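# Move outer front-row drills from tray onto ledge

## Task

Lift the drill at the far left and the drill at the far right of the tray's front row out of the tray and set both on the ledge just in front of the tray. All remaining drills must stay seated in the tray. Both moved drills must rest there on their own, not held up by the robot, and at the end the grippers must be open and moved away from them.

## Robot and tools

Robot: two arms, left_arm and right_arm, each with six joints and a parallel gripper. A wrist camera rides on each arm: cam_left_wrist and cam_right_wrist, both 504x504 fisheye images.

Frame: every printed position uses one shared scene frame in metres. The origin sits on the table top midway between the arms, +x points out over the table, +z points up, and left_arm is mounted on the +y side. The names left and right refer to the arms only, not to sides of an image. Each gripper's pose is printed as end_effector_position (the point between the finger pads, about 1 cm short of the fingertips) and end_effector_quat_wxyz. The fingers point along the gripper's +z axis and close along its y axis. Printed hand positions can be somewhat wrong, more so when an arm reaches far.

Tool execute_actions takes "actions", a list holding at most one item, plus optional "pictures" (true or false; images come with results unless false is passed).
- Empty list []: nothing is commanded; the current state comes back.
- Motion item {"rows": [...], "steps": n}: n is 1 to 15 control steps (each 1/30 s), default 15. Rows are applied one per step; if there are fewer rows than steps, the final row is held for the rest.
- Wait item {"steps": n} without rows: n up to 300; it returns once that many steps have passed since the previous result, and thinking time counts toward them.

Each row is one flat list of 14 numbers covering both arms, always all 14 even if one arm is meant to stay still: left_arm waist, shoulder, elbow, wrist pitch, wrist yaw, wrist roll, opening, then right_arm in the same seven-number order. The six joint numbers are absolute target angles in radians, in the same form as the Joint positions line, not offsets. Stated ranges per arm: waist -2.880 to 2.880, shoulder 0.000 to 3.142, elbow 0.000 to 3.019, wrist pitch -1.693 to 1.571, wrist yaw -1.571 to 1.571, wrist roll -2.094 to 2.094. A whole call is rejected (nothing sent) if any target exceeds a range end by over 0.019 rad and also lies beyond that joint's last reading. Real ends may sit up to 0.019 rad either side of the stated ones; a target beyond the real end is clipped there and a "joint sent to its limit" line may appear, possibly referring to an earlier action. Missing that line does not prove more travel exists.

Opening is an absolute command from -1 (closed) to +1 (fully open, pad gap 0.094 m). grip_measured reports the actual finger opening on that same scale; away from the extremes the fingers move to the grip_measured value you write. To hold something, command roughly 0.03 below its grip_measured reading; a smaller margin grips more gently. Each gripper's reading may be off by about 1 mm of opening, consistently within a scene. Pad force tops out near 50 to 62 N (lower on some grippers), weaker on parts under about 2 mm thick, with a brief higher spike at first contact.

Motion limits: every step, each joint's target is kept within a lead of its measured angle (waist 0.264, shoulder 0.32, elbow 0.276, wrist pitch 0.33, wrist yaw 0.186, wrist roll 0.522 rad), and all of an arm's targets are pulled back if they would place the gripper over 70 mm from where it is. Distant targets therefore need several calls. Between calls the arms continue toward the last row sent until they all nearly stop or any step is HELD; after that only a new action moves them further, though fingers already moving finish their travel.

Result lines: the state line `left_arm: …` | `right_arm: …` with each pose; Joint positions and Joint velocities with one block per arm (six joints in rad and rad/s, then pad gap in m and m/s); joint torques in the same joint order, raw drive output with per-arm offset, scale and noise, nonzero even in free air; grip_measured; "joint command not followed" when a clearance check altered or blocked joint targets on some steps (the rest of the row still ran); HELD marking each step where all or part of your row was withheld; MOTOR HOT from 85 °C, and an OVER-TEMPERATURE FAULT line if a motor reaches 100 °C, at which point that arm and its gripper go limp and fall until cooled. Holding loads, even while idle, heats motors, so avoid long holds.

Tool zoom_image: {"camera": "cam_left_wrist" or "cam_right_wrist", "region": [x0, y0, x1, y1]} in pixels of that camera's latest image, origin top-left, region no larger than 504 by 504; returns a closer, finer view.

Camera calibration: fisheye with K, D=[0.1, 0, 0, 0], theta_max_deg=49.193 and T_world_to_cam mapping scene-frame points into the camera. Wrist camera poses follow the arm's joint readings; expect small errors (about 0.5 % focal, 1.5 px centre, 0.5 degree and 2.5 mm pose). Results with pictures list cameras whose numbers changed.

Replying with no tool call ends everything.

Cautions: an object may occasionally be tugged or pushed by an outside disturbance, so grip firmly enough. Nothing may leave the table. Keep the two arms from striking or pressing into each other. Avoid dropping, slipping, slamming or shoving objects hard. Smooth, economical motion is preferred. Before finishing, set the drills down so they stand unaided, open the grippers and pull the arms away.

Each tool is called after "Emit:" as name(argument=value, ...), one argument or row to a line, values as JSON.

## Session

I'll start by looking at the current state.

Emit:
execute_actions(
  actions=[],
)

Scene clock: 0.00 s of 5840.00 s.
left_arm: end_effector_position=(+0.6667, +0.3269, +0.3983) grip_measured=+1.000 end_effector_quat_wxyz=(+0.409, -0.349, +0.804, -0.254) | right_arm: end_effector_position=(-0.0239, +0.0610, +0.1530) grip_measured=+1.000 end_effector_quat_wxyz=(-0.015, -0.279, +0.960, -0.013)
Joint positions: left_arm=[ 0.108  1.467  1.514 -0.638  0.27  -0.787  0.094] | right_arm=[ 1.42   1.477  1.17  -1.298 -0.02   0.98   0.094]
Joint velocities: left_arm=[ 0.005 -0.005 -0.007 -0.022 -0.081 -0.022  0.   ] | right_arm=[-0.005  0.005 -0.007 -0.012 -0.066 -0.037  0.   ]
Joint torques (N m, as the arm reports them, + toward a larger angle): no reading
Motor temperatures (°C, as the motors report them): left_arm=[24 25 23 24 23 24] | right_arm=[25 25 24 25 26 25]

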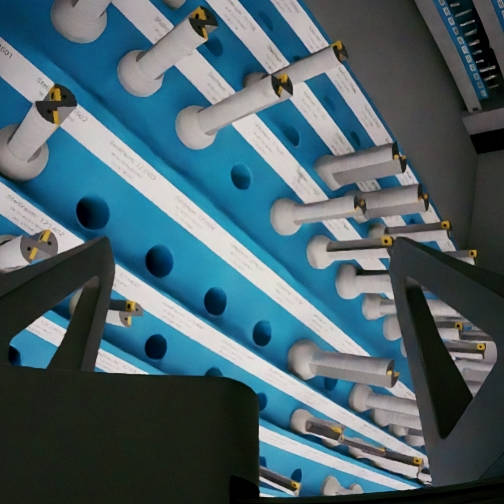

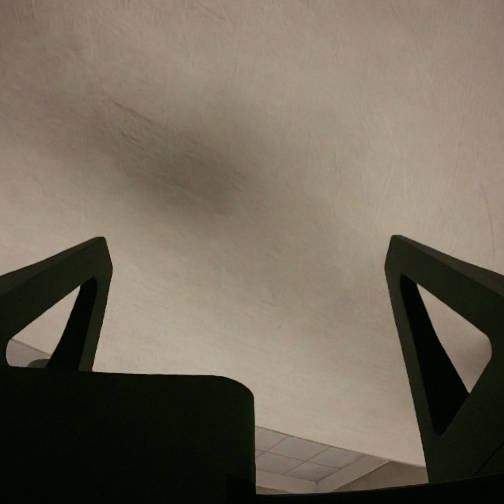

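Emit:
execute_actions(
  actions=[
    {"rows": [[0.108,1.45,1.514,-0.638,0.27,-0.76,1,1.42,1.465,1.17,-1.298,-0.02,0.95,1],[0.108,1.43,1.514,-0.638,0.27,-0.72,1,1.42,1.45,1.17,-1.298,-0.02,0.9,1],[0.108,1.40,1.514,-0.638,0.27,-0.67,1,1.42,1.43,1.17,-1.298,-0.02,0.84,1],[0.108,1.36,1.514,-0.638,0.27,-0.61,1,1.42,1.41,1.17,-1.298,-0.02,0.77,1],[0.108,1.32,1.514,-0.638,0.27,-0.55,1,1.42,1.385,1.17,-1.298,-0.02,0.69,1],[0.108,1.28,1.514,-0.638,0.27,-0.48,1,1.42,1.36,1.17,-1.298,-0.02,0.61,1],[0.108,1.24,1.514,-0.638,0.27,-0.41,1,1.42,1.335,1.17,-1.298,-0.02,0.53,1],[0.108,1.20,1.514,-0.638,0.27,-0.34,1,1.42,1.31,1.17,-1.298,-0.02,0.45,1],[0.108,1.16,1.514,-0.638,0.27,-0.27,1,1.42,1.285,1.17,-1.298,-0.02,0.37,1],[0.108,1.12,1.514,-0.638,0.27,-0.21,1,1.42,1.26,1.17,-1.298,-0.02,0.29,1],[0.108,1.08,1.514,-0.638,0.27,-0.15,1,1.42,1.24,1.17,-1.298,-0.02,0.21,1],[0.108,1.05,1.514,-0.638,0.27,-0.10,1,1.42,1.225,1.17,-1.298,-0.02,0.14,1],[0.108,1.03,1.514,-0.638,0.27,-0.05,1,1.42,1.21,1.17,-1.298,-0.02,0.08,1],[0.108,1.01,1.514,-0.638,0.27,-0.02,1,1.42,1.203,1.17,-1.298,-0.02,0.03,1],[0.108,1.0,1.514,-0.638,0.27,0,1,1.42,1.2,1.17,-1.298,-0.02,0,1]], "steps": 15},
  ],
  pictures=false,
)

Emit:
execute_actions(
  actions=[
    {"steps": 15},
  ],
)

Scene clock: 59.87 s of 5840.00 s.
left_arm: end_effector_position=(+0.5790, +0.3113, +0.5318) grip_measured=+1.000 end_effector_quat_wxyz=(+0.549, -0.160, +0.801, -0.175) | right_arm: end_effector_position=(-0.0244, +0.0402, +0.2578) grip_measured=+1.000 end_effector_quat_wxyz=(+0.067, -0.599, +0.791, +0.101)
Joint positions: left_arm=[ 0.108  1.206  1.489 -0.638  0.27  -0.408  0.094] | right_arm=[ 1.42   1.201  1.17  -1.298 -0.02   0.252  0.094]
Joint velocities: left_arm=[-0.005 -0.894 -0.002  0.012 -0.007  0.989  0.   ] | right_arm=[-0.005 -0.669 -0.012  0.002  0.007 -1.707  0.   ]
Joint torques (N m, as the arm reports them, + toward a larger angle): left_arm=[-1.09 -9.17 12.09  1.88  0.15  0.21] | right_arm=[-0.26 -5.88 10.45  1.11  0.   -0.09]
Motor temperatures (°C, as the motors report them): left_arm=[24 28 32 24 23 24] | right_arm=[25 27 32 25 26 25]
Steps of this call (steps 1 to 90: nothing new was sent; then 56.37 s passed at rest; steps 91 to 105: all 15 steps of this action). Readings (joint positions):
91: left_arm=[0.108 1.467 1.514 -0.638 0.270 -0.785] | right_arm=[1.420 1.477 1.170 -1.298 -0.020 0.977]
92: left_arm=[0.108 1.466 1.514 -0.638 0.270 -0.776] | right_arm=[1.420 1.476 1.170 -1.298 -0.020 0.966]
94: left_arm=[0.108 1.455 1.507 -0.638 0.270 -0.736] | right_arm=[1.420 1.469 1.170 -1.298 -0.020 0.916]
98: left_arm=[0.108 1.390 1.490 -0.638 0.270 -0.629] | right_arm=[1.420 1.408 1.170 -1.298 -0.020 0.716]
105: the state above

Scene clock: 60.37 s of 5840.00 s.
left_arm: end_effector_position=(+0.4687, +0.2917, +0.6507) grip_measured=+1.000 end_effector_quat_wxyz=(+0.669, +0.014, +0.741, -0.051) | right_arm: end_effector_position=(-0.0244, +0.0398, +0.2589) grip_measured=+1.000 end_effector_quat_wxyz=(+0.080, -0.688, +0.715, +0.093)
Joint positions: left_arm=[ 0.108  0.967  1.502 -0.638  0.27  -0.03   0.094] | right_arm=[ 1.42   1.198  1.17  -1.298 -0.02   0.015  0.094]
Joint velocities: left_arm=[-0.005  0.171 -0.007 -0.012  0.007  0.139  0.   ] | right_arm=[ 0.015 -0.015 -0.002 -0.017 -0.022 -0.007  0.   ]
Joint torques (N m, as the arm reports them, + toward a larger angle): left_arm=[-0.96 -1.91 11.15  1.94  0.12  0.23] | right_arm=[-0.29 -8.9  10.34  1.21 -0.02 -0.12]
Motor temperatures (°C, as the motors report them): left_arm=[24 28 32 24 23 24] | right_arm=[25 26 32 25 26 25]
Steps of this call (steps 1 to 15: the robot went on to your last target). Readings (joint positions):
1: left_arm=[0.108 1.175 1.489 -0.638 0.270 -0.371] | right_arm=[1.420 1.182 1.170 -1.298 -0.020 0.203]
2: left_arm=[0.108 1.145 1.489 -0.638 0.270 -0.332] | right_arm=[1.420 1.169 1.170 -1.298 -0.020 0.164]
4: left_arm=[0.108 1.083 1.489 -0.638 0.270 -0.246] | right_arm=[1.420 1.162 1.170 -1.298 -0.020 0.107]
8: left_arm=[0.108 0.978 1.491 -0.638 0.270 -0.107] | right_arm=[1.420 1.181 1.170 -1.298 -0.020 0.048]
15: the state above
camera_calibration (this result's frames):
cam_left_wrist: T_world_to_cam=[[-0.0755623, -0.994923, 0.0664741, 0.283516], [-0.664678, 0.000562672, -0.74713, 0.800137], [0.743299, -0.100639, -0.661346, 0.231786], [0, 0, 0, 1]] pos_world=[0.38097, 0.304953, 0.732251]
cam_right_wrist: T_world_to_cam=[[0.99891, -0.0395201, -0.0248397, 0.030833], [-0.0271523, -0.924807, 0.379465, -0.0581415], [-0.0379685, -0.378377, -0.924872, 0.375213], [0, 0, 0, 1]] pos_world=[-0.0181318, 0.089421, 0.369853]

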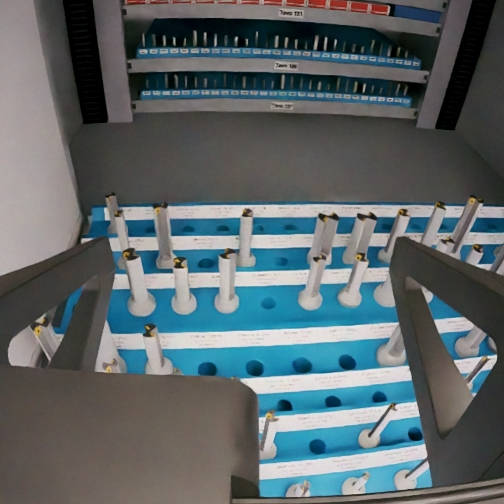

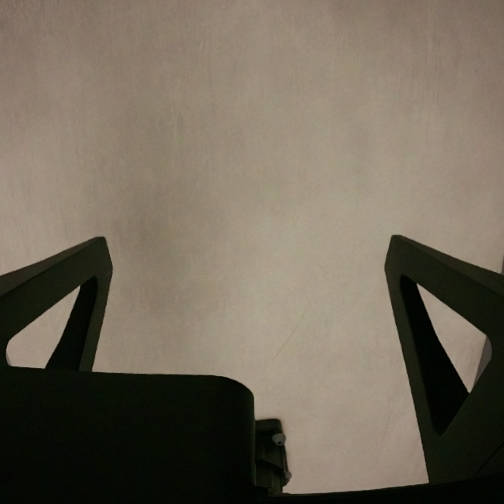

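Emit:
execute_actions(
  actions=[
    {"rows": [[0.108,1.0,1.514,-0.65,0.27,0,1,1.42,1.2,1.165,-1.298,-0.02,0,1],[0.108,1.0,1.514,-0.67,0.27,0,1,1.42,1.2,1.155,-1.298,-0.02,0,1],[0.108,1.0,1.514,-0.70,0.27,0,1,1.42,1.2,1.14,-1.298,-0.02,0,1],[0.108,1.0,1.514,-0.74,0.27,0,1,1.42,1.2,1.12,-1.298,-0.02,0,1],[0.108,1.0,1.514,-0.79,0.27,0,1,1.42,1.2,1.10,-1.298,-0.02,0,1],[0.108,1.0,1.514,-0.84,0.27,0,1,1.42,1.2,1.075,-1.298,-0.02,0,1],[0.108,1.0,1.514,-0.90,0.27,0,1,1.42,1.2,1.05,-1.298,-0.02,0,1],[0.108,1.0,1.514,-0.96,0.27,0,1,1.42,1.2,1.025,-1.298,-0.02,0,1],[0.108,1.0,1.514,-1.02,0.27,0,1,1.42,1.2,1.0,-1.298,-0.02,0,1],[0.108,1.0,1.514,-1.08,0.27,0,1,1.42,1.2,0.975,-1.298,-0.02,0,1],[0.108,1.0,1.514,-1.13,0.27,0,1,1.42,1.2,0.95,-1.298,-0.02,0,1],[0.108,1.0,1.514,-1.18,0.27,0,1,1.42,1.2,0.93,-1.298,-0.02,0,1],[0.108,1.0,1.514,-1.22,0.27,0,1,1.42,1.2,0.915,-1.298,-0.02,0,1],[0.108,1.0,1.514,-1.24,0.27,0,1,1.42,1.2,0.905,-1.298,-0.02,0,1],[0.108,1.0,1.514,-1.25,0.27,0,1,1.42,1.2,0.9,-1.298,-0.02,0,1]], "steps": 15},
  ],
  pictures=false,
)

Emit:
execute_actions(
  actions=[
    {"steps": 15},
  ],
)

Scene clock: 85.57 s of 5840.00 s.
left_arm: end_effector_position=(+0.4336, +0.2855, +0.5195) grip_measured=+1.000 end_effector_quat_wxyz=(+0.436, -0.025, +0.896, -0.086) | right_arm: end_effector_position=(-0.0263, -0.0379, +0.1550) grip_measured=+1.000 end_effector_quat_wxyz=(-0.011, -0.696, +0.718, +0.003)
Joint positions: left_arm=[ 0.108  0.997  1.502 -1.184  0.27  -0.01   0.094] | right_arm=[ 1.42   1.198  0.914 -1.298 -0.02   0.007  0.094]
Joint velocities: left_arm=[-0.024 -0.005 -0.012 -0.857  0.051  0.007  0.   ] | right_arm=[-0.015  0.005 -0.398  0.002  0.037  0.022  0.   ]
Joint torques (N m, as the arm reports them, + toward a larger angle): left_arm=[-1.08 -3.58 11.14  1.31  0.21  0.25] | right_arm=[-0.3  -8.13 10.46  0.82 -0.02 -0.12]
Motor temperatures (°C, as the motors report them): left_arm=[24 27 31 24 23 24] | right_arm=[25 26 31 25 26 25]
Steps of this call (steps 1 to 30: the robot went on to your last target; steps 31 to 90: nothing new was sent; then 21.70 s passed at rest; steps 91 to 105: all 15 steps of this action). Readings (joint positions):
91: left_arm=[0.108 0.997 1.502 -0.638 0.270 -0.010] | right_arm=[1.420 1.198 1.170 -1.298 -0.020 0.007]
92: left_arm=[0.108 0.997 1.502 -0.641 0.270 -0.010] | right_arm=[1.420 1.198 1.170 -1.298 -0.020 0.007]
94: left_arm=[0.108 0.997 1.502 -0.668 0.270 -0.010] | right_arm=[1.420 1.198 1.162 -1.298 -0.020 0.007]
98: left_arm=[0.108 0.997 1.502 -0.831 0.270 -0.010] | right_arm=[1.420 1.197 1.090 -1.298 -0.020 0.007]
105: the state above

Scene clock: 86.07 s of 5840.00 s.
left_arm: end_effector_position=(+0.4262, +0.2842, +0.5107) grip_measured=+1.000 end_effector_quat_wxyz=(+0.414, -0.029, +0.905, -0.089) | right_arm: end_effector_position=(-0.0265, -0.0442, +0.1482) grip_measured=+1.000 end_effector_quat_wxyz=(-0.018, -0.696, +0.718, -0.003)
Joint positions: left_arm=[ 0.108  0.997  1.502 -1.233  0.27  -0.01   0.094] | right_arm=[ 1.42   1.199  0.896 -1.298 -0.02   0.007  0.094]
Joint velocities: left_arm=[-0.005 -0.015 -0.007 -0.017 -0.051 -0.037  0.   ] | right_arm=[ 0.005 -0.005 -0.002 -0.007  0.037 -0.007  0.   ]
Joint torques (N m, as the arm reports them, + toward a larger angle): left_arm=[-1.08 -3.42 11.11  0.8   0.22  0.25] | right_arm=[-0.32 -7.6   9.82  0.63 -0.02 -0.11]
Motor temperatures (°C, as the motors report them): left_arm=[24 27 31 24 23 24] | right_arm=[25 26 31 25 26 25]
Steps of this call (steps 1 to 15: the robot went on to your last target). Readings (joint positions):
1: left_arm=[0.108 0.997 1.502 -1.206 0.270 -0.010] | right_arm=[1.420 1.198 0.902 -1.298 -0.020 0.007]
2: left_arm=[0.108 0.997 1.502 -1.219 0.270 -0.010] | right_arm=[1.420 1.199 0.897 -1.298 -0.020 0.007]
4: left_arm=[0.108 0.997 1.502 -1.229 0.270 -0.010] | right_arm=[1.420 1.199 0.896 -1.298 -0.020 0.007]
8: left_arm=[0.108 0.997 1.502 -1.232 0.270 -0.010] | right_arm=[1.420 1.199 0.896 -1.298 -0.020 0.007]
15: the state above
camera_calibration (this result's frames):
cam_left_wrist: T_world_to_cam=[[-0.00436838, -0.982868, 0.184257, 0.188168], [-0.973154, -0.0382226, -0.22696, 0.544117], [0.230115, -0.180302, -0.956315, 0.562042], [0, 0, 0, 1]] pos_world=[0.400997, 0.307079, 0.626311]
cam_right_wrist: T_world_to_cam=[[0.9991, -0.0373426, -0.020134, 0.0262445], [-0.0169759, -0.786826, 0.616942, -0.122752], [-0.0388801, -0.616044, -0.786751, 0.209942], [0, 0, 0, 1]] pos_world=[-0.0201421, 0.033729, 0.241432]

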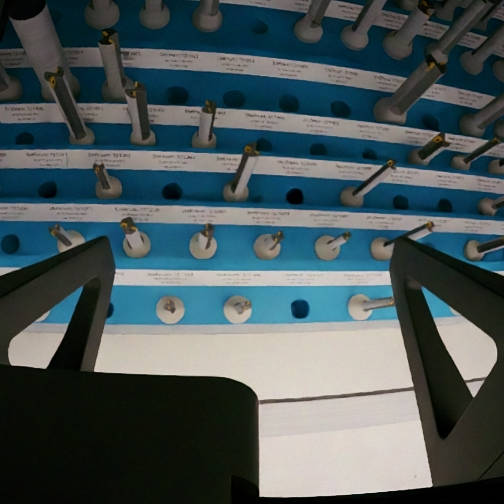

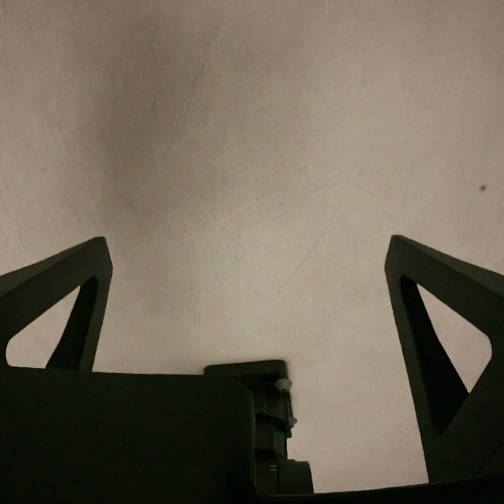

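Emit:
execute_actions(
  actions=[
    {"rows": [[0.115,1.0,1.514,-1.25,0.265,0,1,1.41,1.195,0.91,-1.298,-0.02,0,1],[0.125,1.0,1.514,-1.25,0.255,0,1,1.395,1.19,0.93,-1.295,-0.02,0,1],[0.14,1.0,1.514,-1.25,0.24,0,1,1.375,1.18,0.96,-1.29,-0.02,0,1],[0.16,1.0,1.514,-1.25,0.225,0,1,1.35,1.17,0.99,-1.29,-0.01,0,1],[0.185,1.0,1.514,-1.25,0.205,0,1,1.32,1.16,1.02,-1.285,-0.01,0,1],[0.21,1.0,1.514,-1.25,0.185,0,1,1.29,1.15,1.05,-1.28,0,0,1],[0.24,1.0,1.514,-1.25,0.16,0,1,1.26,1.14,1.08,-1.28,0,0,1],[0.27,1.0,1.514,-1.25,0.135,0,1,1.23,1.13,1.11,-1.275,0,0,1],[0.30,1.0,1.514,-1.25,0.11,0,1,1.20,1.12,1.14,-1.27,0,0,1],[0.33,1.0,1.514,-1.25,0.09,0,1,1.17,1.11,1.17,-1.27,0,0,1],[0.36,1.0,1.514,-1.25,0.07,0,1,1.14,1.10,1.20,-1.265,0,0,1],[0.385,1.0,1.514,-1.25,0.05,0,1,1.11,1.09,1.23,-1.26,0,0,1],[0.41,1.0,1.514,-1.25,0.03,0,1,1.08,1.08,1.26,-1.26,0,0,1],[0.43,1.0,1.514,-1.25,0.015,0,1,1.05,1.07,1.29,-1.255,0,0,1],[0.45,1.0,1.514,-1.25,0,0,1,1.02,1.06,1.32,-1.25,0,0,1]], "steps": 15},
  ],
  pictures=false,
)

Emit:
execute_actions(
  actions=[
    {"rows": [[0.45,1.0,1.514,-1.25,0,0,1,0.98,1.05,1.35,-1.25,0,0,1],[0.45,1.0,1.514,-1.25,0,0,1,0.94,1.04,1.38,-1.25,0,0,1],[0.45,1.0,1.514,-1.25,0,0,1,0.90,1.03,1.41,-1.25,0,0,1],[0.45,1.0,1.514,-1.25,0,0,1,0.86,1.02,1.44,-1.25,0,0,1],[0.45,1.0,1.514,-1.25,0,0,1,0.82,1.01,1.46,-1.25,0,0,1],[0.45,1.0,1.514,-1.25,0,0,1,0.78,1.0,1.48,-1.25,0,0,1],[0.45,1.0,1.514,-1.25,0,0,1,0.74,1.0,1.5,-1.25,0,0,1],[0.45,1.0,1.514,-1.25,0,0,1,0.70,1.0,1.514,-1.25,0,0,1],[0.45,1.0,1.514,-1.25,0,0,1,0.66,1.0,1.514,-1.25,0,0,1],[0.45,1.0,1.514,-1.25,0,0,1,0.62,1.0,1.514,-1.25,0,0,1],[0.45,1.0,1.514,-1.25,0,0,1,0.58,1.0,1.514,-1.25,0,0,1],[0.45,1.0,1.514,-1.25,0,0,1,0.54,1.0,1.514,-1.25,0,0,1],[0.45,1.0,1.514,-1.25,0,0,1,0.50,1.0,1.514,-1.25,0,0,1],[0.45,1.0,1.514,-1.25,0,0,1,0.46,1.0,1.514,-1.25,0,0,1],[0.45,1.0,1.514,-1.25,0,0,1,0.42,1.0,1.514,-1.25,0,0,1]], "steps": 15},
  ],
)

Emit:
execute_actions(
  actions=[
    {"rows": [[0.45,1.0,1.514,-1.25,0,0,1,0.38,1.0,1.514,-1.25,0,0,1],[0.45,1.0,1.514,-1.25,0,0,1,0.34,1.0,1.514,-1.25,0,0,1],[0.45,1.0,1.514,-1.25,0,0,1,0.30,1.0,1.514,-1.25,0,0,1],[0.45,1.0,1.514,-1.25,0,0,1,0.26,1.0,1.514,-1.25,0,0,1],[0.45,1.0,1.514,-1.25,0,0,1,0.22,1.0,1.514,-1.25,0,0,1],[0.45,1.0,1.514,-1.25,0,0,1,0.18,1.0,1.514,-1.25,0,0,1],[0.45,1.0,1.514,-1.25,0,0,1,0.14,1.0,1.514,-1.25,0,0,1],[0.45,1.0,1.514,-1.25,0,0,1,0.10,1.0,1.514,-1.25,0,0,1],[0.45,1.0,1.514,-1.25,0,0,1,0.06,1.0,1.514,-1.25,0,0,1],[0.45,1.0,1.514,-1.25,0,0,1,0.02,1.0,1.514,-1.25,0,0,1],[0.45,1.0,1.514,-1.25,0,0,1,-0.02,1.0,1.514,-1.25,0,0,1],[0.45,1.0,1.514,-1.25,0,0,1,-0.06,1.0,1.514,-1.25,0,0,1],[0.45,1.0,1.514,-1.25,0,0,1,-0.10,1.0,1.514,-1.25,0,0,1],[0.45,1.0,1.514,-1.25,0,0,1,-0.14,1.0,1.514,-1.25,0,0,1],[0.45,1.0,1.514,-1.25,0,0,1,-0.18,1.0,1.514,-1.25,0,0,1]], "steps": 15},
  ],
  pictures=false,
)

Emit:
execute_actions(
  actions=[
    {"rows": [[0.45,1.0,1.514,-1.25,0,0,1,-0.215,1.0,1.514,-1.25,0,0,1],[0.45,1.0,1.514,-1.25,0,0,1,-0.25,1.0,1.514,-1.25,0,0,1],[0.45,1.0,1.514,-1.25,0,0,1,-0.28,1.0,1.514,-1.25,0,0,1],[0.45,1.0,1.514,-1.25,0,0,1,-0.31,1.0,1.514,-1.25,0,0,1],[0.45,1.0,1.514,-1.25,0,0,1,-0.335,1.0,1.514,-1.25,0,0,1],[0.45,1.0,1.514,-1.25,0,0,1,-0.36,1.0,1.514,-1.25,0,0,1],[0.45,1.0,1.514,-1.25,0,0,1,-0.38,1.0,1.514,-1.25,0,0,1],[0.45,1.0,1.514,-1.25,0,0,1,-0.39,1.0,1.514,-1.25,0,0,1],[0.45,1.0,1.514,-1.25,0,0,1,-0.40,1.0,1.514,-1.25,0,0,1]], "steps": 15},
  ],
)

Scene clock: 127.67 s of 5840.00 s.
left_arm: end_effector_position=(+0.3861, +0.4396, +0.5065) grip_measured=+1.000 end_effector_quat_wxyz=(+0.400, -0.217, +0.886, +0.088) | right_arm: end_effector_position=(+0.0692, -0.0052, +0.2392) grip_measured=+1.000 end_effector_quat_wxyz=(+0.084, -0.594, +0.798, +0.067)
Joint positions: left_arm=[ 0.412  0.997  1.502 -1.233  0.017 -0.009  0.094] | right_arm=[ 1.159  1.136  1.076 -1.295 -0.007  0.006  0.094]
Joint velocities: left_arm=[ 0.689 -0.005 -0.017 -0.017 -0.403 -0.022  0.   ] | right_arm=[-0.669 -0.239  0.559  0.032  0.037  0.022  0.   ]
Joint torques (N m, as the arm reports them, + toward a larger angle): left_arm=[-1.54 -3.44 11.11  0.83  0.04  0.23] | right_arm=[-1.13 -8.6  15.46  1.59  0.07 -0.06]
Motor temperatures (°C, as the motors report them): left_arm=[24 26 31 24 23 24] | right_arm=[25 26 32 25 26 25]
Steps of this call (steps 1 to 15: the robot went on to your last target; steps 16 to 90: nothing new was sent; then 38.10 s passed at rest; steps 91 to 105: all 15 steps of this action). Readings (joint positions):
91: left_arm=[0.108 0.997 1.502 -1.233 0.270 -0.010] | right_arm=[1.420 1.199 0.896 -1.298 -0.020 0.007]
92: left_arm=[0.108 0.997 1.502 -1.233 0.266 -0.010] | right_arm=[1.419 1.199 0.896 -1.298 -0.020 0.007]
94: left_arm=[0.116 0.997 1.502 -1.233 0.244 -0.009] | right_arm=[1.407 1.198 0.898 -1.298 -0.019 0.007]
98: left_arm=[0.197 0.997 1.502 -1.233 0.163 -0.009] | right_arm=[1.323 1.186 0.943 -1.298 -0.008 0.006]
105: the state above

Scene clock: 128.17 s of 5840.00 s.
left_arm: end_effector_position=(+0.3770, +0.4566, +0.5065) grip_measured=+1.000 end_effector_quat_wxyz=(+0.396, -0.239, +0.881, +0.103) | right_arm: end_effector_position=(+0.2352, -0.0698, +0.3879) grip_measured=+1.000 end_effector_quat_wxyz=(+0.251, -0.376, +0.885, +0.112)
Joint positions: left_arm=[ 0.454  0.997  1.502 -1.233  0.002 -0.009  0.094] | right_arm=[ 0.681  1.039  1.318 -1.293 -0.006  0.006  0.094]
Joint velocities: left_arm=[-0.015  0.005  0.002 -0.007 -0.007 -0.037  0.   ] | right_arm=[-1.236 -0.103  0.388  0.007 -0.007  0.022  0.   ]
Joint torques (N m, as the arm reports them, + toward a larger angle): left_arm=[-1.47 -3.45 11.09  0.82  0.03  0.22] | right_arm=[-1.75 -7.29 15.68  2.43  0.12 -0.05]
Motor temperatures (°C, as the motors report them): left_arm=[24 26 31 24 23 24] | right_arm=[25 26 32 25 26 25]
Steps of this call (steps 1 to 15: all 15 steps of this action). Readings (joint positions):
1: left_arm=[0.432 0.997 1.502 -1.233 0.007 -0.009] | right_arm=[1.136 1.128 1.095 -1.294 -0.007 0.006]
2: left_arm=[0.446 0.997 1.502 -1.233 0.004 -0.009] | right_arm=[1.112 1.121 1.113 -1.293 -0.007 0.006]
4: left_arm=[0.454 0.997 1.502 -1.233 0.002 -0.009] | right_arm=[1.060 1.105 1.149 -1.293 -0.007 0.006]
8: left_arm=[0.454 0.997 1.502 -1.233 0.002 -0.009] | right_arm=[0.937 1.073 1.212 -1.293 -0.007 0.006]
15: the state above
camera_calibration (this result's frames):
cam_left_wrist: T_world_to_cam=[[0.517168, -0.855853, 0.00719551, 0.193275], [-0.834649, -0.506181, -0.217124, 0.658323], [0.189468, 0.106284, -0.976118, 0.494992], [0, 0, 0, 1]] pos_world=[0.355728, 0.446035, 0.624717]
cam_right_wrist: T_world_to_cam=[[0.717993, -0.695958, -0.0113598, -0.214641], [-0.693291, -0.716503, 0.0772763, 0.0870212], [-0.0619203, -0.0476082, -0.996945, 0.519536], [0, 0, 0, 1]] pos_world=[0.246611, -0.0622958, 0.508786]

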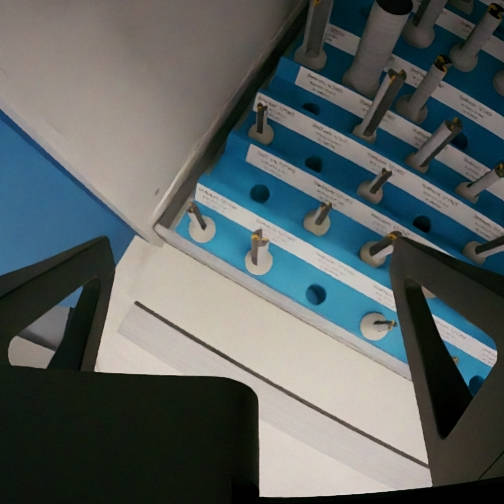

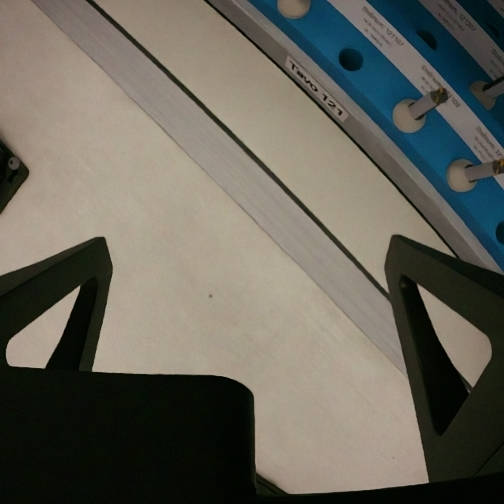

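Scene clock: 128.67 s of 5840.00 s.
left_arm: end_effector_position=(+0.3770, +0.4566, +0.5065) grip_measured=+1.000 end_effector_quat_wxyz=(+0.396, -0.239, +0.881, +0.103) | right_arm: end_effector_position=(+0.3613, -0.3333, +0.4531) grip_measured=+1.000 end_effector_quat_wxyz=(+0.344, -0.016, +0.939, +0.009)
Joint positions: left_arm=[ 0.454  0.997  1.502 -1.233  0.002 -0.009  0.094] | right_arm=[-0.087  1.024  1.432 -1.275 -0.003  0.006  0.094]
Joint velocities: left_arm=[-0.005  0.005 -0.012  0.007 -0.051  0.007  0.   ] | right_arm=[-1.499 -0.005  0.159  0.032 -0.051 -0.022  0.   ]
Joint torques (N m, as the arm reports them, + toward a larger angle): left_arm=[-1.48 -3.51 11.1   0.83  0.04  0.22] | right_arm=[-0.5  -7.47 16.05  2.62  0.11 -0.13]
Motor temperatures (°C, as the motors report them): left_arm=[24 26 31 24 23 24] | right_arm=[25 26 32 25 26 25]
Steps of this call (steps 1 to 15: all 15 steps of this action). Readings (joint positions):
1: left_arm=[0.454 0.997 1.502 -1.233 0.002 -0.009] | right_arm=[0.638 1.037 1.332 -1.292 -0.006 0.006]
2: left_arm=[0.454 0.997 1.502 -1.233 0.002 -0.009] | right_arm=[0.594 1.034 1.344 -1.291 -0.006 0.006]
4: left_arm=[0.454 0.997 1.502 -1.233 0.002 -0.009] | right_arm=[0.499 1.029 1.366 -1.289 -0.006 0.006]
8: left_arm=[0.454 0.997 1.502 -1.233 0.002 -0.009] | right_arm=[0.288 1.024 1.396 -1.285 -0.005 0.006]
15: the state above

Scene clock: 129.17 s of 5840.00 s.
left_arm: end_effector_position=(+0.3770, +0.4566, +0.5065) grip_measured=+1.000 end_effector_quat_wxyz=(+0.396, -0.239, +0.881, +0.103) | right_arm: end_effector_position=(+0.3428, -0.4538, +0.4686) grip_measured=+1.000 end_effector_quat_wxyz=(+0.359, +0.130, +0.923, -0.048)
Joint positions: left_arm=[ 0.454  0.997  1.502 -1.233  0.002 -0.009  0.094] | right_arm=[-0.399  1.007  1.448 -1.271 -0.001  0.006  0.094]
Joint velocities: left_arm=[ 0.005 -0.015  0.007 -0.017 -0.037  0.022  0.   ] | right_arm=[-0.005 -0.005 -0.022 -0.017  0.066  0.037  0.   ]
Joint torques (N m, as the arm reports them, + toward a larger angle): left_arm=[-1.5  -3.54 11.09  0.82  0.03  0.22] | right_arm=[-0.12 -6.39 15.52  2.6   0.03 -0.11]
Motor temperatures (°C, as the motors report them): left_arm=[24 26 32 24 23 24] | right_arm=[25 26 33 25 26 25]
Steps of this call (steps 1 to 15: all 15 steps of this action). Readings (joint positions):
1: left_arm=[0.454 0.997 1.502 -1.233 0.002 -0.009] | right_arm=[-0.136 1.024 1.437 -1.274 -0.002 0.006]
2: left_arm=[0.454 0.997 1.502 -1.233 0.002 -0.009] | right_arm=[-0.182 1.023 1.441 -1.272 -0.002 0.006]
4: left_arm=[0.454 0.997 1.502 -1.233 0.002 -0.009] | right_arm=[-0.259 1.019 1.446 -1.271 -0.001 0.006]
8: left_arm=[0.454 0.997 1.502 -1.233 0.002 -0.009] | right_arm=[-0.362 1.011 1.448 -1.271 -0.001 0.006]
15: the state above
camera_calibration (this result's frames):
cam_left_wrist: T_world_to_cam=[[0.517168, -0.855853, 0.00719551, 0.193275], [-0.834649, -0.506181, -0.217124, 0.658323], [0.189468, 0.106284, -0.976118, 0.494992], [0, 0, 0, 1]] pos_world=[0.355728, 0.446035, 0.624717]
cam_right_wrist: T_world_to_cam=[[-0.277097, -0.960806, -0.00835053, -0.33868], [-0.955145, 0.276388, -0.106341, 0.506644], [0.104481, -0.0214908, -0.994295, 0.541925], [0, 0, 0, 1]] pos_world=[0.33345, -0.45379, 0.589882]

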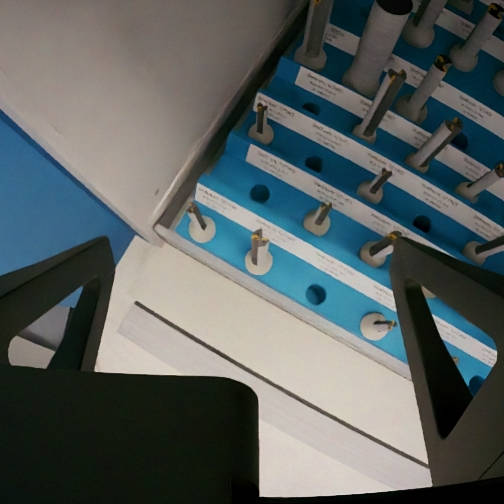

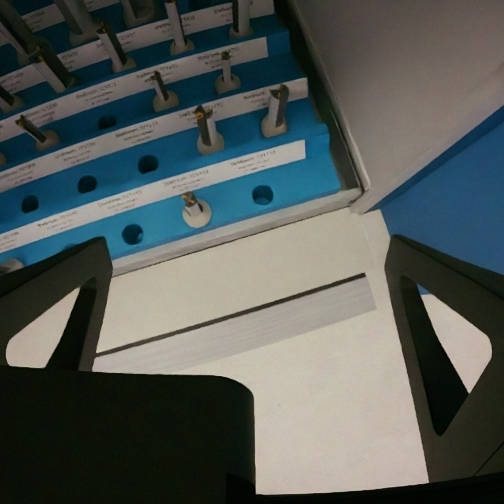

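Emit:
zoom_image(
  camera="cam_left_wrist",
  region=[110, 160, 310, 360],
)

Emit:
zoom_image(
  camera="cam_right_wrist",
  region=[110, 120, 390, 340],
)

Region (110, 160, 310, 360) of cam_left_wrist's 504x504 image, scaled by 2.520, with more detail than that image has.

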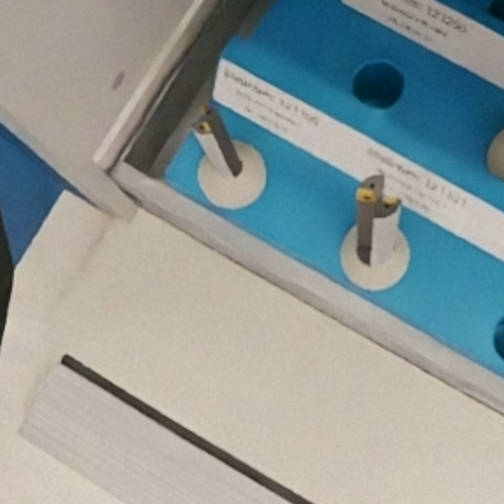

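Region (110, 120, 390, 340) of cam_right_wrist's 504x504 image, scaled by 1.800, with more detail than that image has; it fills the top 396 rows of this view, and the rest is white.

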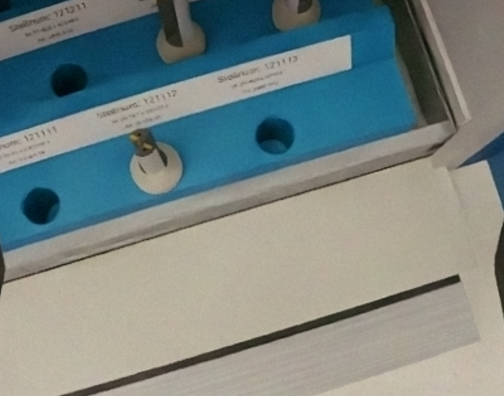

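Emit:
execute_actions(
  actions=[
    {"rows": [[0.45,0.999,1.511,-1.247,0,0,1,-0.40,0.999,1.511,-1.247,0,0,1],[0.451,0.996,1.502,-1.237,0,0,1,-0.399,0.996,1.502,-1.237,0,0,1],[0.453,0.991,1.486,-1.221,0,0,1,-0.397,0.991,1.486,-1.221,0,0,1],[0.455,0.984,1.465,-1.198,0,0,1,-0.395,0.984,1.465,-1.198,0,0,1],[0.458,0.975,1.438,-1.17,0,0,1,-0.392,0.975,1.438,-1.17,0,0,1],[0.462,0.965,1.406,-1.135,0,0,1,-0.388,0.965,1.406,-1.135,0,0,1],[0.466,0.952,1.368,-1.096,0,0,1,-0.384,0.952,1.368,-1.096,0,0,1],[0.471,0.939,1.326,-1.052,0,0,1,-0.379,0.939,1.326,-1.052,0,0,1],[0.476,0.924,1.28,-1.003,0,0,1,-0.374,0.924,1.28,-1.003,0,0,1],[0.481,0.908,1.23,-0.95,0,0,1,-0.369,0.908,1.23,-0.95,0,0,1],[0.487,0.89,1.178,-0.894,0,0,1,-0.363,0.89,1.178,-0.894,0,0,1],[0.493,0.872,1.122,-0.835,0,0,1,-0.357,0.872,1.122,-0.835,0,0,1],[0.5,0.853,1.065,-0.775,0,0,1,-0.351,0.853,1.065,-0.775,0,0,1],[0.506,0.834,1.006,-0.713,0,0,1,-0.344,0.834,1.006,-0.713,0,0,1],[0.512,0.815,0.947,-0.65,0,0,1,-0.338,0.815,0.947,-0.65,0,0,1]], "steps": 15},
  ],
  pictures=false,
)

Emit:
execute_actions(
  actions=[
    {"rows": [[0.519,0.796,0.888,-0.587,0,0,1,-0.332,0.796,0.888,-0.587,0,0,1],[0.525,0.777,0.829,-0.525,0,0,1,-0.325,0.777,0.829,-0.525,0,0,1],[0.532,0.758,0.772,-0.465,0,0,1,-0.319,0.758,0.772,-0.465,0,0,1],[0.538,0.74,0.716,-0.406,0,0,1,-0.313,0.74,0.716,-0.406,0,0,1],[0.544,0.722,0.663,-0.35,0,0,1,-0.307,0.722,0.663,-0.35,0,0,1],[0.549,0.706,0.614,-0.297,0,0,1,-0.302,0.706,0.614,-0.297,0,0,1],[0.554,0.691,0.568,-0.248,0,0,1,-0.297,0.691,0.568,-0.248,0,0,1],[0.559,0.678,0.526,-0.204,0,0,1,-0.292,0.678,0.526,-0.204,0,0,1],[0.563,0.665,0.488,-0.165,0,0,1,-0.288,0.665,0.488,-0.165,0,0,1],[0.567,0.655,0.456,-0.13,0,0,1,-0.284,0.655,0.456,-0.13,0,0,1],[0.57,0.646,0.429,-0.102,0,0,1,-0.281,0.646,0.429,-0.102,0,0,1],[0.572,0.639,0.408,-0.079,0,0,1,-0.279,0.639,0.408,-0.079,0,0,1],[0.574,0.634,0.392,-0.063,0,0,1,-0.277,0.634,0.392,-0.063,0,0,1],[0.575,0.631,0.383,-0.053,0,0,1,-0.276,0.631,0.383,-0.053,0,0,1],[0.575,0.63,0.38,-0.05,0,0,1,-0.276,0.63,0.38,-0.05,0,0,1]], "steps": 15},
  ],
  pictures=false,
)

Emit:
execute_actions(
  actions=[
    {"steps": 12},
  ],
)

Scene clock: 249.67 s of 5840.00 s.
left_arm: end_effector_position=(+0.3816, +0.4758, +0.3915) grip_measured=+1.000 end_effector_quat_wxyz=(+0.445, -0.247, +0.851, +0.124) | right_arm: end_effector_position=(+0.3582, -0.4423, +0.4096) grip_measured=+1.000 end_effector_quat_wxyz=(+0.477, +0.105, +0.871, -0.054)
Joint positions: left_arm=[ 0.49   0.864  1.048 -0.793  0.002 -0.009  0.094] | right_arm=[-0.361  0.843  1.064 -0.791 -0.001  0.006  0.094]
Joint velocities: left_arm=[ 0.19  -0.523 -1.668  1.81  -0.051 -0.037  0.   ] | right_arm=[ 0.21  -0.542 -1.668  1.824  0.066 -0.037  0.   ]
Joint torques (N m, as the arm reports them, + toward a larger angle): left_arm=[-1.09 -4.85 11.16  2.1   0.04  0.22] | right_arm=[ 1.13 -3.61  9.71  2.38  0.02 -0.11]
Motor temperatures (°C, as the motors report them): left_arm=[24 26 34 24 23 24] | right_arm=[25 26 45 26 26 25]
Steps of this call (steps 1 to 15: the robot went on to your last target; steps 16 to 90: nothing new was sent; then 117.00 s passed at rest; steps 91 to 105: all 15 steps of this action). Readings (joint positions):
91: left_arm=[0.454 0.997 1.502 -1.233 0.002 -0.009] | right_arm=[-0.399 1.007 1.448 -1.271 -0.001 0.006]
92: left_arm=[0.454 0.997 1.502 -1.233 0.002 -0.009] | right_arm=[-0.399 1.007 1.448 -1.270 -0.001 0.006]
94: left_arm=[0.454 0.996 1.494 -1.230 0.002 -0.009] | right_arm=[-0.399 1.006 1.448 -1.255 -0.001 0.006]
98: left_arm=[0.455 0.967 1.400 -1.142 0.002 -0.009] | right_arm=[-0.398 0.979 1.405 -1.143 -0.001 0.006]
105: the state above

Scene clock: 250.17 s of 5840.00 s.
left_arm: end_effector_position=(+0.3260, +0.4726, +0.2202) grip_measured=+1.000 end_effector_quat_wxyz=(+0.535, -0.260, +0.785, +0.171) | right_arm: end_effector_position=(+0.3232, -0.4069, +0.2289) grip_measured=+1.000 end_effector_quat_wxyz=(+0.566, +0.069, +0.820, -0.044)
Joint positions: left_arm=[ 0.565  0.646  0.377 -0.109  0.002 -0.009  0.094] | right_arm=[-0.288  0.642  0.389 -0.11  -0.001  0.006  0.094]
Joint velocities: left_arm=[ 0.024 -0.112 -0.325  0.359 -0.022  0.037  0.   ] | right_arm=[ 0.024 -0.151 -0.31   0.403  0.037 -0.007  0.   ]
Joint torques (N m, as the arm reports them, + toward a larger angle): left_arm=[-0.26 -1.75 13.15  3.17  0.04  0.22] | right_arm=[ 0.18 -2.05 11.88  3.42  0.01 -0.11]
Motor temperatures (°C, as the motors report them): left_arm=[24 26 34 24 23 24] | right_arm=[25 26 45 26 26 25]
Steps of this call (steps 1 to 15: all 15 steps of this action). Readings (joint positions):
1: left_arm=[0.497 0.846 0.988 -0.732 0.002 -0.009] | right_arm=[-0.354 0.826 1.005 -0.731 -0.001 0.006]
2: left_arm=[0.504 0.829 0.928 -0.672 0.002 -0.009] | right_arm=[-0.348 0.810 0.944 -0.671 -0.001 0.006]
4: left_arm=[0.518 0.792 0.809 -0.551 0.002 -0.009] | right_arm=[-0.335 0.781 0.824 -0.551 -0.001 0.006]
8: left_arm=[0.541 0.720 0.592 -0.333 0.002 -0.009] | right_arm=[-0.311 0.723 0.603 -0.334 -0.001 0.006]
15: the state above

Scene clock: 250.57 s of 5840.00 s.
left_arm: end_effector_position=(+0.3260, +0.4731, +0.2224) grip_measured=+1.000 end_effector_quat_wxyz=(+0.545, -0.258, +0.778, +0.175) | right_arm: end_effector_position=(+0.3237, -0.4066, +0.2326) grip_measured=+1.000 end_effector_quat_wxyz=(+0.578, +0.068, +0.812, -0.044)
Joint positions: left_arm=[ 0.566  0.641  0.365 -0.076  0.002 -0.009  0.094] | right_arm=[-0.287  0.636  0.379 -0.077 -0.001  0.006  0.094]
Joint velocities: left_arm=[-0.005 -0.005 -0.007 -0.002  0.037 -0.022  0.   ] | right_arm=[ 0.005 -0.005 -0.007  0.007  0.007 -0.007  0.   ]
Joint torques (N m, as the arm reports them, + toward a larger angle): left_arm=[-0.21 -1.46 12.34  3.1   0.04  0.22] | right_arm=[ 0.71 -2.31 11.23  3.24  0.02 -0.11]
Motor temperatures (°C, as the motors report them): left_arm=[24 26 34 24 23 24] | right_arm=[25 26 44 26 26 25]
Steps of this call (steps 1 to 12: the robot went on to your last target). Readings (joint positions):
1: left_arm=[0.565 0.643 0.368 -0.099 0.002 -0.009] | right_arm=[-0.287 0.638 0.382 -0.100 -0.001 0.006]
2: left_arm=[0.566 0.642 0.365 -0.093 0.002 -0.009] | right_arm=[-0.287 0.636 0.379 -0.094 -0.001 0.006]
4: left_arm=[0.566 0.642 0.365 -0.084 0.002 -0.009] | right_arm=[-0.287 0.636 0.379 -0.083 -0.001 0.006]
8: left_arm=[0.566 0.641 0.365 -0.076 0.002 -0.009] | right_arm=[-0.287 0.636 0.379 -0.077 -0.001 0.006]
12: the state above
camera_calibration (this result's frames):
cam_left_wrist: T_world_to_cam=[[0.605782, -0.795499, 0.0144845, 0.176736], [-0.654305, -0.508454, -0.559785, 0.580967], [0.452673, 0.329631, -0.828511, 0.00127003], [0, 0, 0, 1]] pos_world=[0.272491, 0.43557, 0.323709]
cam_right_wrist: T_world_to_cam=[[-0.162622, -0.986628, -0.0109451, -0.347483], [-0.81174, 0.140085, -0.566969, 0.455555], [0.56092, -0.0833168, -0.823667, 0.0977167], [0, 0, 0, 1]] pos_world=[0.258473, -0.398511, 0.334968]

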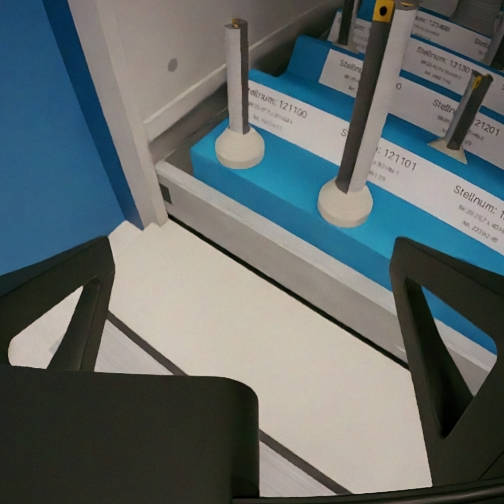

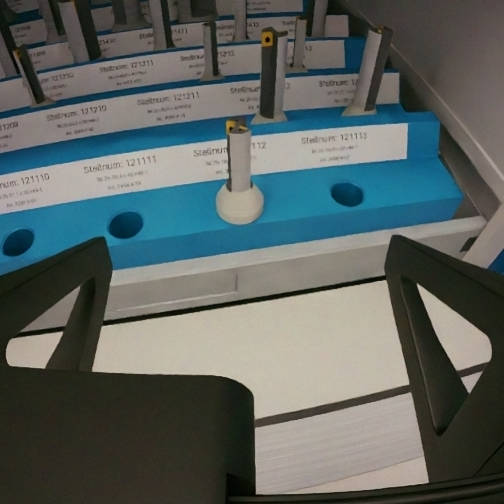

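Emit:
zoom_image(
  camera="cam_right_wrist",
  region=[170, 105, 310, 245],
)

Emit:
zoom_image(
  camera="cam_right_wrist",
  region=[240, 230, 504, 494],
)

Emit:
zoom_image(
  camera="cam_left_wrist",
  region=[150, 5, 330, 185],
)

Emit:
zoom_image(
  camera="cam_left_wrist",
  region=[0, 150, 240, 390],
)

Region (170, 105, 310, 245) of cam_right_wrist's 504x504 image, scaled by 3.600, with more detail than that image has.

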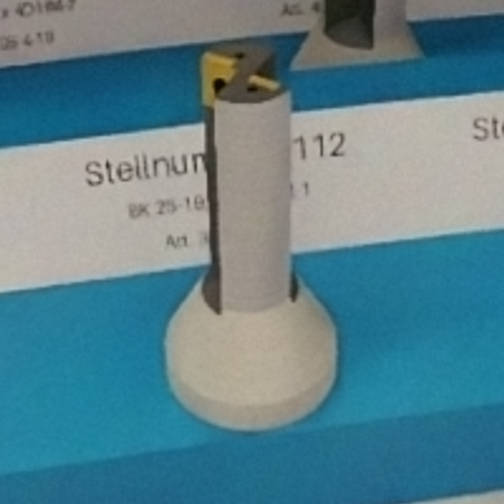

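Region (240, 230, 504, 494) of cam_right_wrist's 504x504 image, scaled by 1.909, with more detail than that image has.

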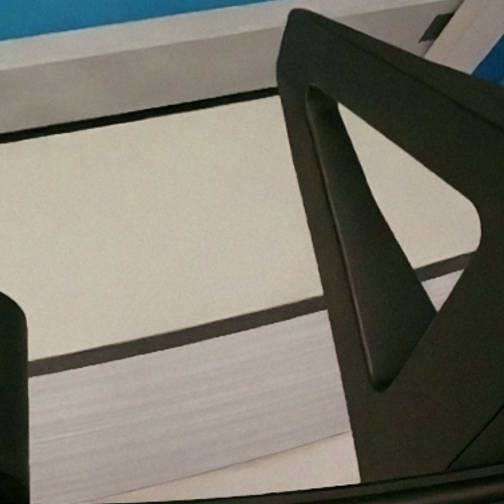

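Region (150, 5, 330, 185) of cam_left_wrist's 504x504 image, scaled by 2.800, with more detail than that image has.

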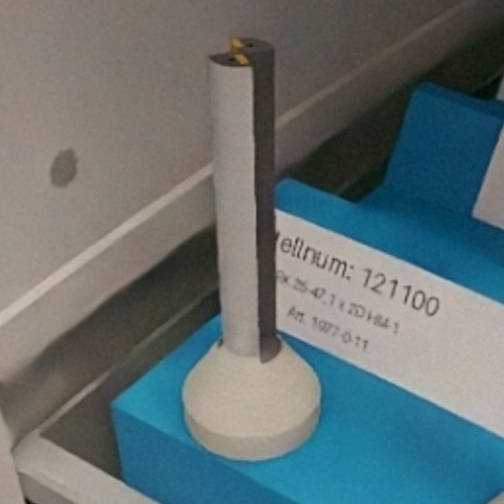

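Region (0, 150, 240, 390) of cam_left_wrist's 504x504 image, scaled by 2.100, with more detail than that image has.

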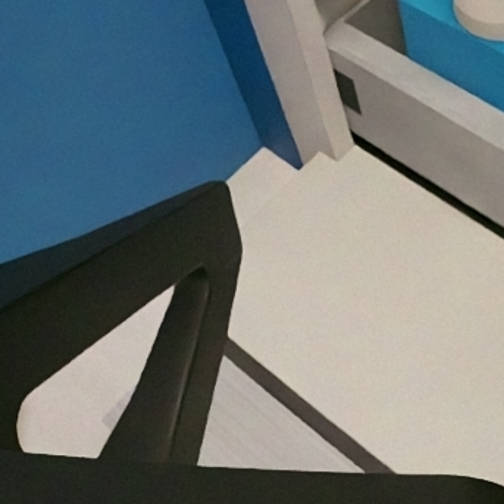

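Emit:
execute_actions(
  actions=[
    {"rows": [[0.575,0.632,0.381,-0.049,0,0,0.996,-0.276,0.632,0.38,-0.049,0,0,0.996],[0.575,0.638,0.382,-0.045,0,0,0.984,-0.276,0.637,0.381,-0.045,0,0,0.984],[0.576,0.648,0.386,-0.039,0,0,0.964,-0.276,0.646,0.383,-0.038,0,0,0.964],[0.576,0.661,0.39,-0.03,0,0,0.937,-0.275,0.658,0.386,-0.029,0,0,0.937],[0.577,0.678,0.395,-0.02,0,0,0.903,-0.275,0.673,0.389,-0.017,0,0,0.903],[0.577,0.698,0.401,-0.007,0,0,0.863,-0.275,0.691,0.393,-0.003,0,0,0.863],[0.578,0.721,0.408,0.007,0,0,0.817,-0.274,0.712,0.397,0.012,0,0,0.817],[0.579,0.746,0.416,0.023,0,0,0.766,-0.273,0.734,0.402,0.03,0,0,0.766],[0.58,0.773,0.425,0.04,0,0,0.711,-0.273,0.759,0.407,0.048,0,0,0.711],[0.581,0.802,0.434,0.058,0,0,0.653,-0.272,0.785,0.413,0.068,0,0,0.653],[0.582,0.832,0.443,0.077,0,0,0.593,-0.272,0.812,0.418,0.089,0,0,0.593],[0.583,0.862,0.453,0.096,0,0,0.532,-0.271,0.839,0.424,0.11,0,0,0.532],[0.583,0.892,0.462,0.115,0,0,0.471,-0.27,0.866,0.43,0.13,0,0,0.471],[0.584,0.922,0.471,0.134,0,0,0.411,-0.27,0.893,0.435,0.151,0,0,0.411],[0.585,0.951,0.48,0.152,0,0,0.353,-0.269,0.919,0.441,0.171,0,0,0.353]], "steps": 15},
  ],
  pictures=false,
)

Emit:
execute_actions(
  actions=[
    {"rows": [[0.586,0.978,0.489,0.169,0,0,0.298,-0.268,0.944,0.446,0.189,0,0,0.298],[0.587,1.003,0.497,0.185,0,0,0.247,-0.268,0.966,0.451,0.207,0,0,0.247],[0.588,1.026,0.504,0.199,0,0,0.201,-0.267,0.987,0.455,0.222,0,0,0.201],[0.588,1.046,0.51,0.212,0,0,0.161,-0.267,1.005,0.459,0.236,0,0,0.161],[0.589,1.063,0.515,0.222,0,0,0.127,-0.267,1.02,0.462,0.248,0,0,0.127],[0.589,1.076,0.519,0.231,0,0,0.1,-0.266,1.032,0.465,0.257,0,0,0.1],[0.59,1.086,0.523,0.237,0,0,0.08,-0.266,1.041,0.467,0.264,0,0,0.08],[0.59,1.092,0.524,0.241,0,0,0.068,-0.266,1.046,0.468,0.268,0,0,0.068],[0.59,1.094,0.525,0.242,0,0,0.064,-0.266,1.048,0.468,0.269,0,0,0.064]], "steps": 15},
  ],
  pictures=false,
)

Emit:
execute_actions(
  actions=[
    {"steps": 8},
  ],
)

Scene clock: 371.07 s of 5840.00 s.
left_arm: end_effector_position=(+0.3598, +0.5016, +0.1956) grip_measured=+0.385 end_effector_quat_wxyz=(+0.527, -0.265, +0.789, +0.171) | right_arm: end_effector_position=(+0.3582, -0.4103, +0.1930) grip_measured=+0.386 end_effector_quat_wxyz=(+0.559, +0.067, +0.826, -0.042)
Joint positions: left_arm=[ 0.573  0.889  0.408  0.086  0.002 -0.009  0.065] | right_arm=[-0.282  0.865  0.379  0.104 -0.001  0.006  0.065]
Joint velocities: left_arm=[ 0.015  0.913  0.291  0.54  -0.007 -0.066 -0.06 ] | right_arm=[ 0.015  0.864  0.002  0.584  0.022 -0.095 -0.063]
Joint torques (N m, as the arm reports them, + toward a larger angle): left_arm=[-0.3  -2.08 14.86  3.19  0.04  0.22] | right_arm=[ 0.04 -4.16 15.55  2.95  0.02 -0.11]
Motor temperatures (°C, as the motors report them): left_arm=[24 26 38 25 23 24] | right_arm=[25 26 41 26 26 25]
Steps of this call (steps 1 to 30: the robot went on to your last target; steps 31 to 90: nothing new was sent; then 117.00 s passed at rest; steps 91 to 105: all 15 steps of this action). Readings (joint positions):
91: left_arm=[0.566 0.641 0.365 -0.076 0.002 -0.009] | right_arm=[-0.287 0.636 0.379 -0.077 -0.001 0.006]
92: left_arm=[0.566 0.641 0.365 -0.076 0.002 -0.009] | right_arm=[-0.287 0.636 0.379 -0.076 -0.001 0.006]
94: left_arm=[0.566 0.642 0.365 -0.069 0.002 -0.009] | right_arm=[-0.287 0.637 0.379 -0.070 -0.001 0.006]
98: left_arm=[0.566 0.680 0.366 -0.028 0.002 -0.009] | right_arm=[-0.287 0.676 0.379 -0.024 -0.001 0.006]
105: the state above

Scene clock: 371.57 s of 5840.00 s.
left_arm: end_effector_position=(+0.3942, +0.5310, +0.1859) grip_measured=+0.066 end_effector_quat_wxyz=(+0.529, -0.267, +0.787, +0.174) | right_arm: end_effector_position=(+0.3885, -0.4133, +0.1680) grip_measured=+0.067 end_effector_quat_wxyz=(+0.551, +0.065, +0.831, -0.040)
Joint positions: left_arm=[ 0.58   1.085  0.479  0.215  0.002 -0.009  0.05 ] | right_arm=[-0.278  1.049  0.407  0.243 -0.001  0.006  0.05 ]
Joint velocities: left_arm=[ 0.005 -0.005 -0.002  0.002 -0.007 -0.022 -0.001] | right_arm=[-0.005 -0.015  0.002 -0.002 -0.022 -0.007  0.   ]
Joint torques (N m, as the arm reports them, + toward a larger angle): left_arm=[-0.2  -3.9  13.5   3.09  0.04  0.22] | right_arm=[ 0.78 -5.47 14.58  3.18  0.01 -0.11]
Motor temperatures (°C, as the motors report them): left_arm=[24 26 38 25 23 24] | right_arm=[25 26 41 26 26 25]
Steps of this call (steps 1 to 15: all 15 steps of this action). Readings (joint positions):
1: left_arm=[0.574 0.920 0.418 0.104 0.002 -0.009] | right_arm=[-0.282 0.894 0.379 0.124 -0.001 0.006]
2: left_arm=[0.574 0.948 0.429 0.122 0.002 -0.009] | right_arm=[-0.281 0.921 0.379 0.142 -0.001 0.006]
4: left_arm=[0.576 0.999 0.449 0.155 0.002 -0.009] | right_arm=[-0.279 0.970 0.382 0.175 -0.001 0.006]
8: left_arm=[0.579 1.068 0.476 0.201 0.002 -0.009] | right_arm=[-0.278 1.035 0.394 0.223 -0.001 0.006]
15: the state above

Scene clock: 371.83 s of 5840.00 s.
left_arm: end_effector_position=(+0.3942, +0.5310, +0.1859) grip_measured=+0.066 end_effector_quat_wxyz=(+0.529, -0.267, +0.787, +0.174) | right_arm: end_effector_position=(+0.3885, -0.4133, +0.1680) grip_measured=+0.067 end_effector_quat_wxyz=(+0.551, +0.065, +0.831, -0.040)
Joint positions: left_arm=[ 0.58   1.085  0.479  0.216  0.002 -0.009  0.05 ] | right_arm=[-0.278  1.049  0.407  0.243 -0.001  0.006  0.05 ]
Joint velocities: left_arm=[ 0.005 -0.005 -0.027  0.012 -0.095  0.022 -0.   ] | right_arm=[-0.015 -0.005 -0.007 -0.002 -0.007  0.007  0.001]
Joint torques (N m, as the arm reports them, + toward a larger angle): left_arm=[-0.17 -4.   13.53  3.07  0.04  0.22] | right_arm=[ 0.72 -5.63 14.61  3.12  0.02 -0.11]
Motor temperatures (°C, as the motors report them): left_arm=[24 26 38 25 23 24] | right_arm=[25 26 42 26 26 25]
Steps of this call (steps 1 to 8: the robot went on to your last target). Readings (joint positions):
1: left_arm=[0.580 1.085 0.479 0.215 0.002 -0.009] | right_arm=[-0.278 1.049 0.407 0.243 -0.001 0.006]
2: left_arm=[0.580 1.085 0.479 0.215 0.002 -0.009] | right_arm=[-0.278 1.049 0.407 0.243 -0.001 0.006]
4: left_arm=[0.580 1.085 0.479 0.216 0.002 -0.009] | right_arm=[-0.278 1.049 0.407 0.243 -0.001 0.006]
8: the state above
camera_calibration (this result's frames):
cam_left_wrist: T_world_to_cam=[[0.617376, -0.786547, 0.0138274, 0.172836], [-0.663446, -0.530036, -0.52811, 0.643787], [0.422712, 0.316869, -0.849063, -0.0565057], [0, 0, 0, 1]] pos_world=[0.344299, 0.495079, 0.289624]
cam_right_wrist: T_world_to_cam=[[-0.154521, -0.987935, -0.0103934, -0.348072], [-0.848173, 0.138041, -0.511417, 0.476419], [0.506682, -0.0702091, -0.85927, 0.0401367], [0, 0, 0, 1]] pos_world=[0.329965, -0.40682, 0.27452]

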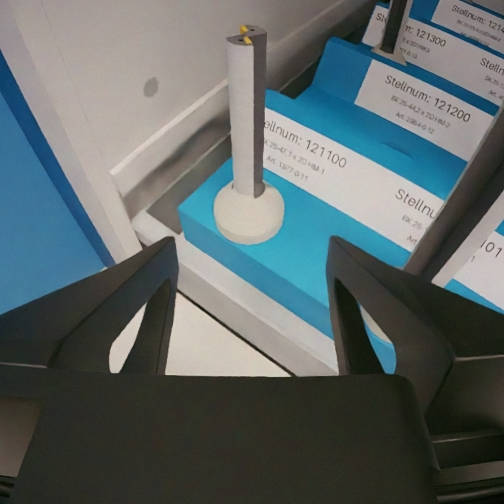

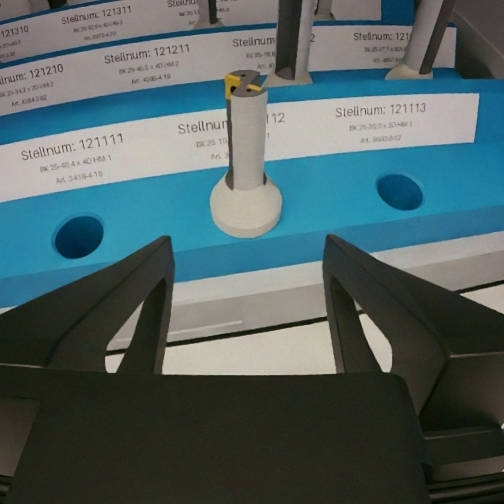

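Emit:
zoom_image(
  camera="cam_left_wrist",
  region=[130, 15, 380, 265],
)

Emit:
zoom_image(
  camera="cam_right_wrist",
  region=[145, 60, 355, 270],
)

Region (130, 15, 380, 265) of cam_left_wrist's 504x504 image, scaled by 2.016, with more detail than that image has.

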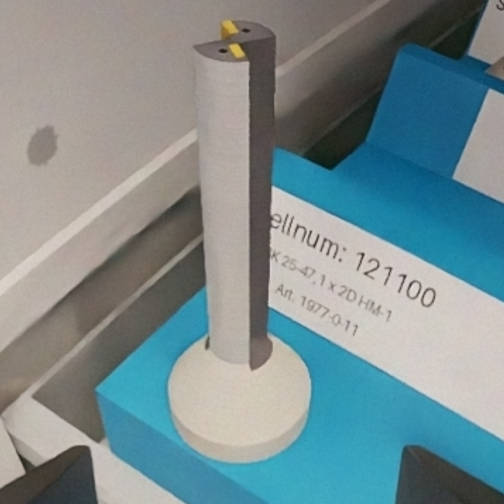

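Region (145, 60, 355, 270) of cam_right_wrist's 504x504 image, scaled by 2.400, with more detail than that image has.

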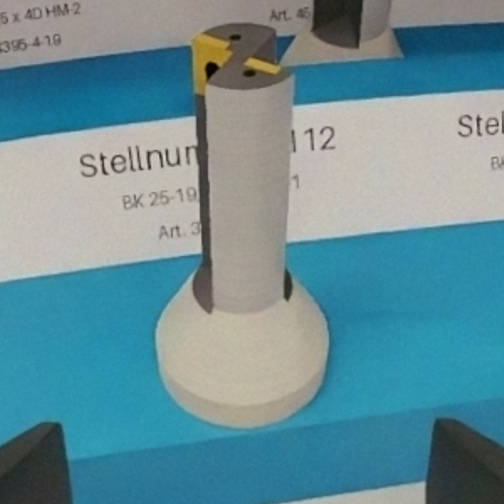

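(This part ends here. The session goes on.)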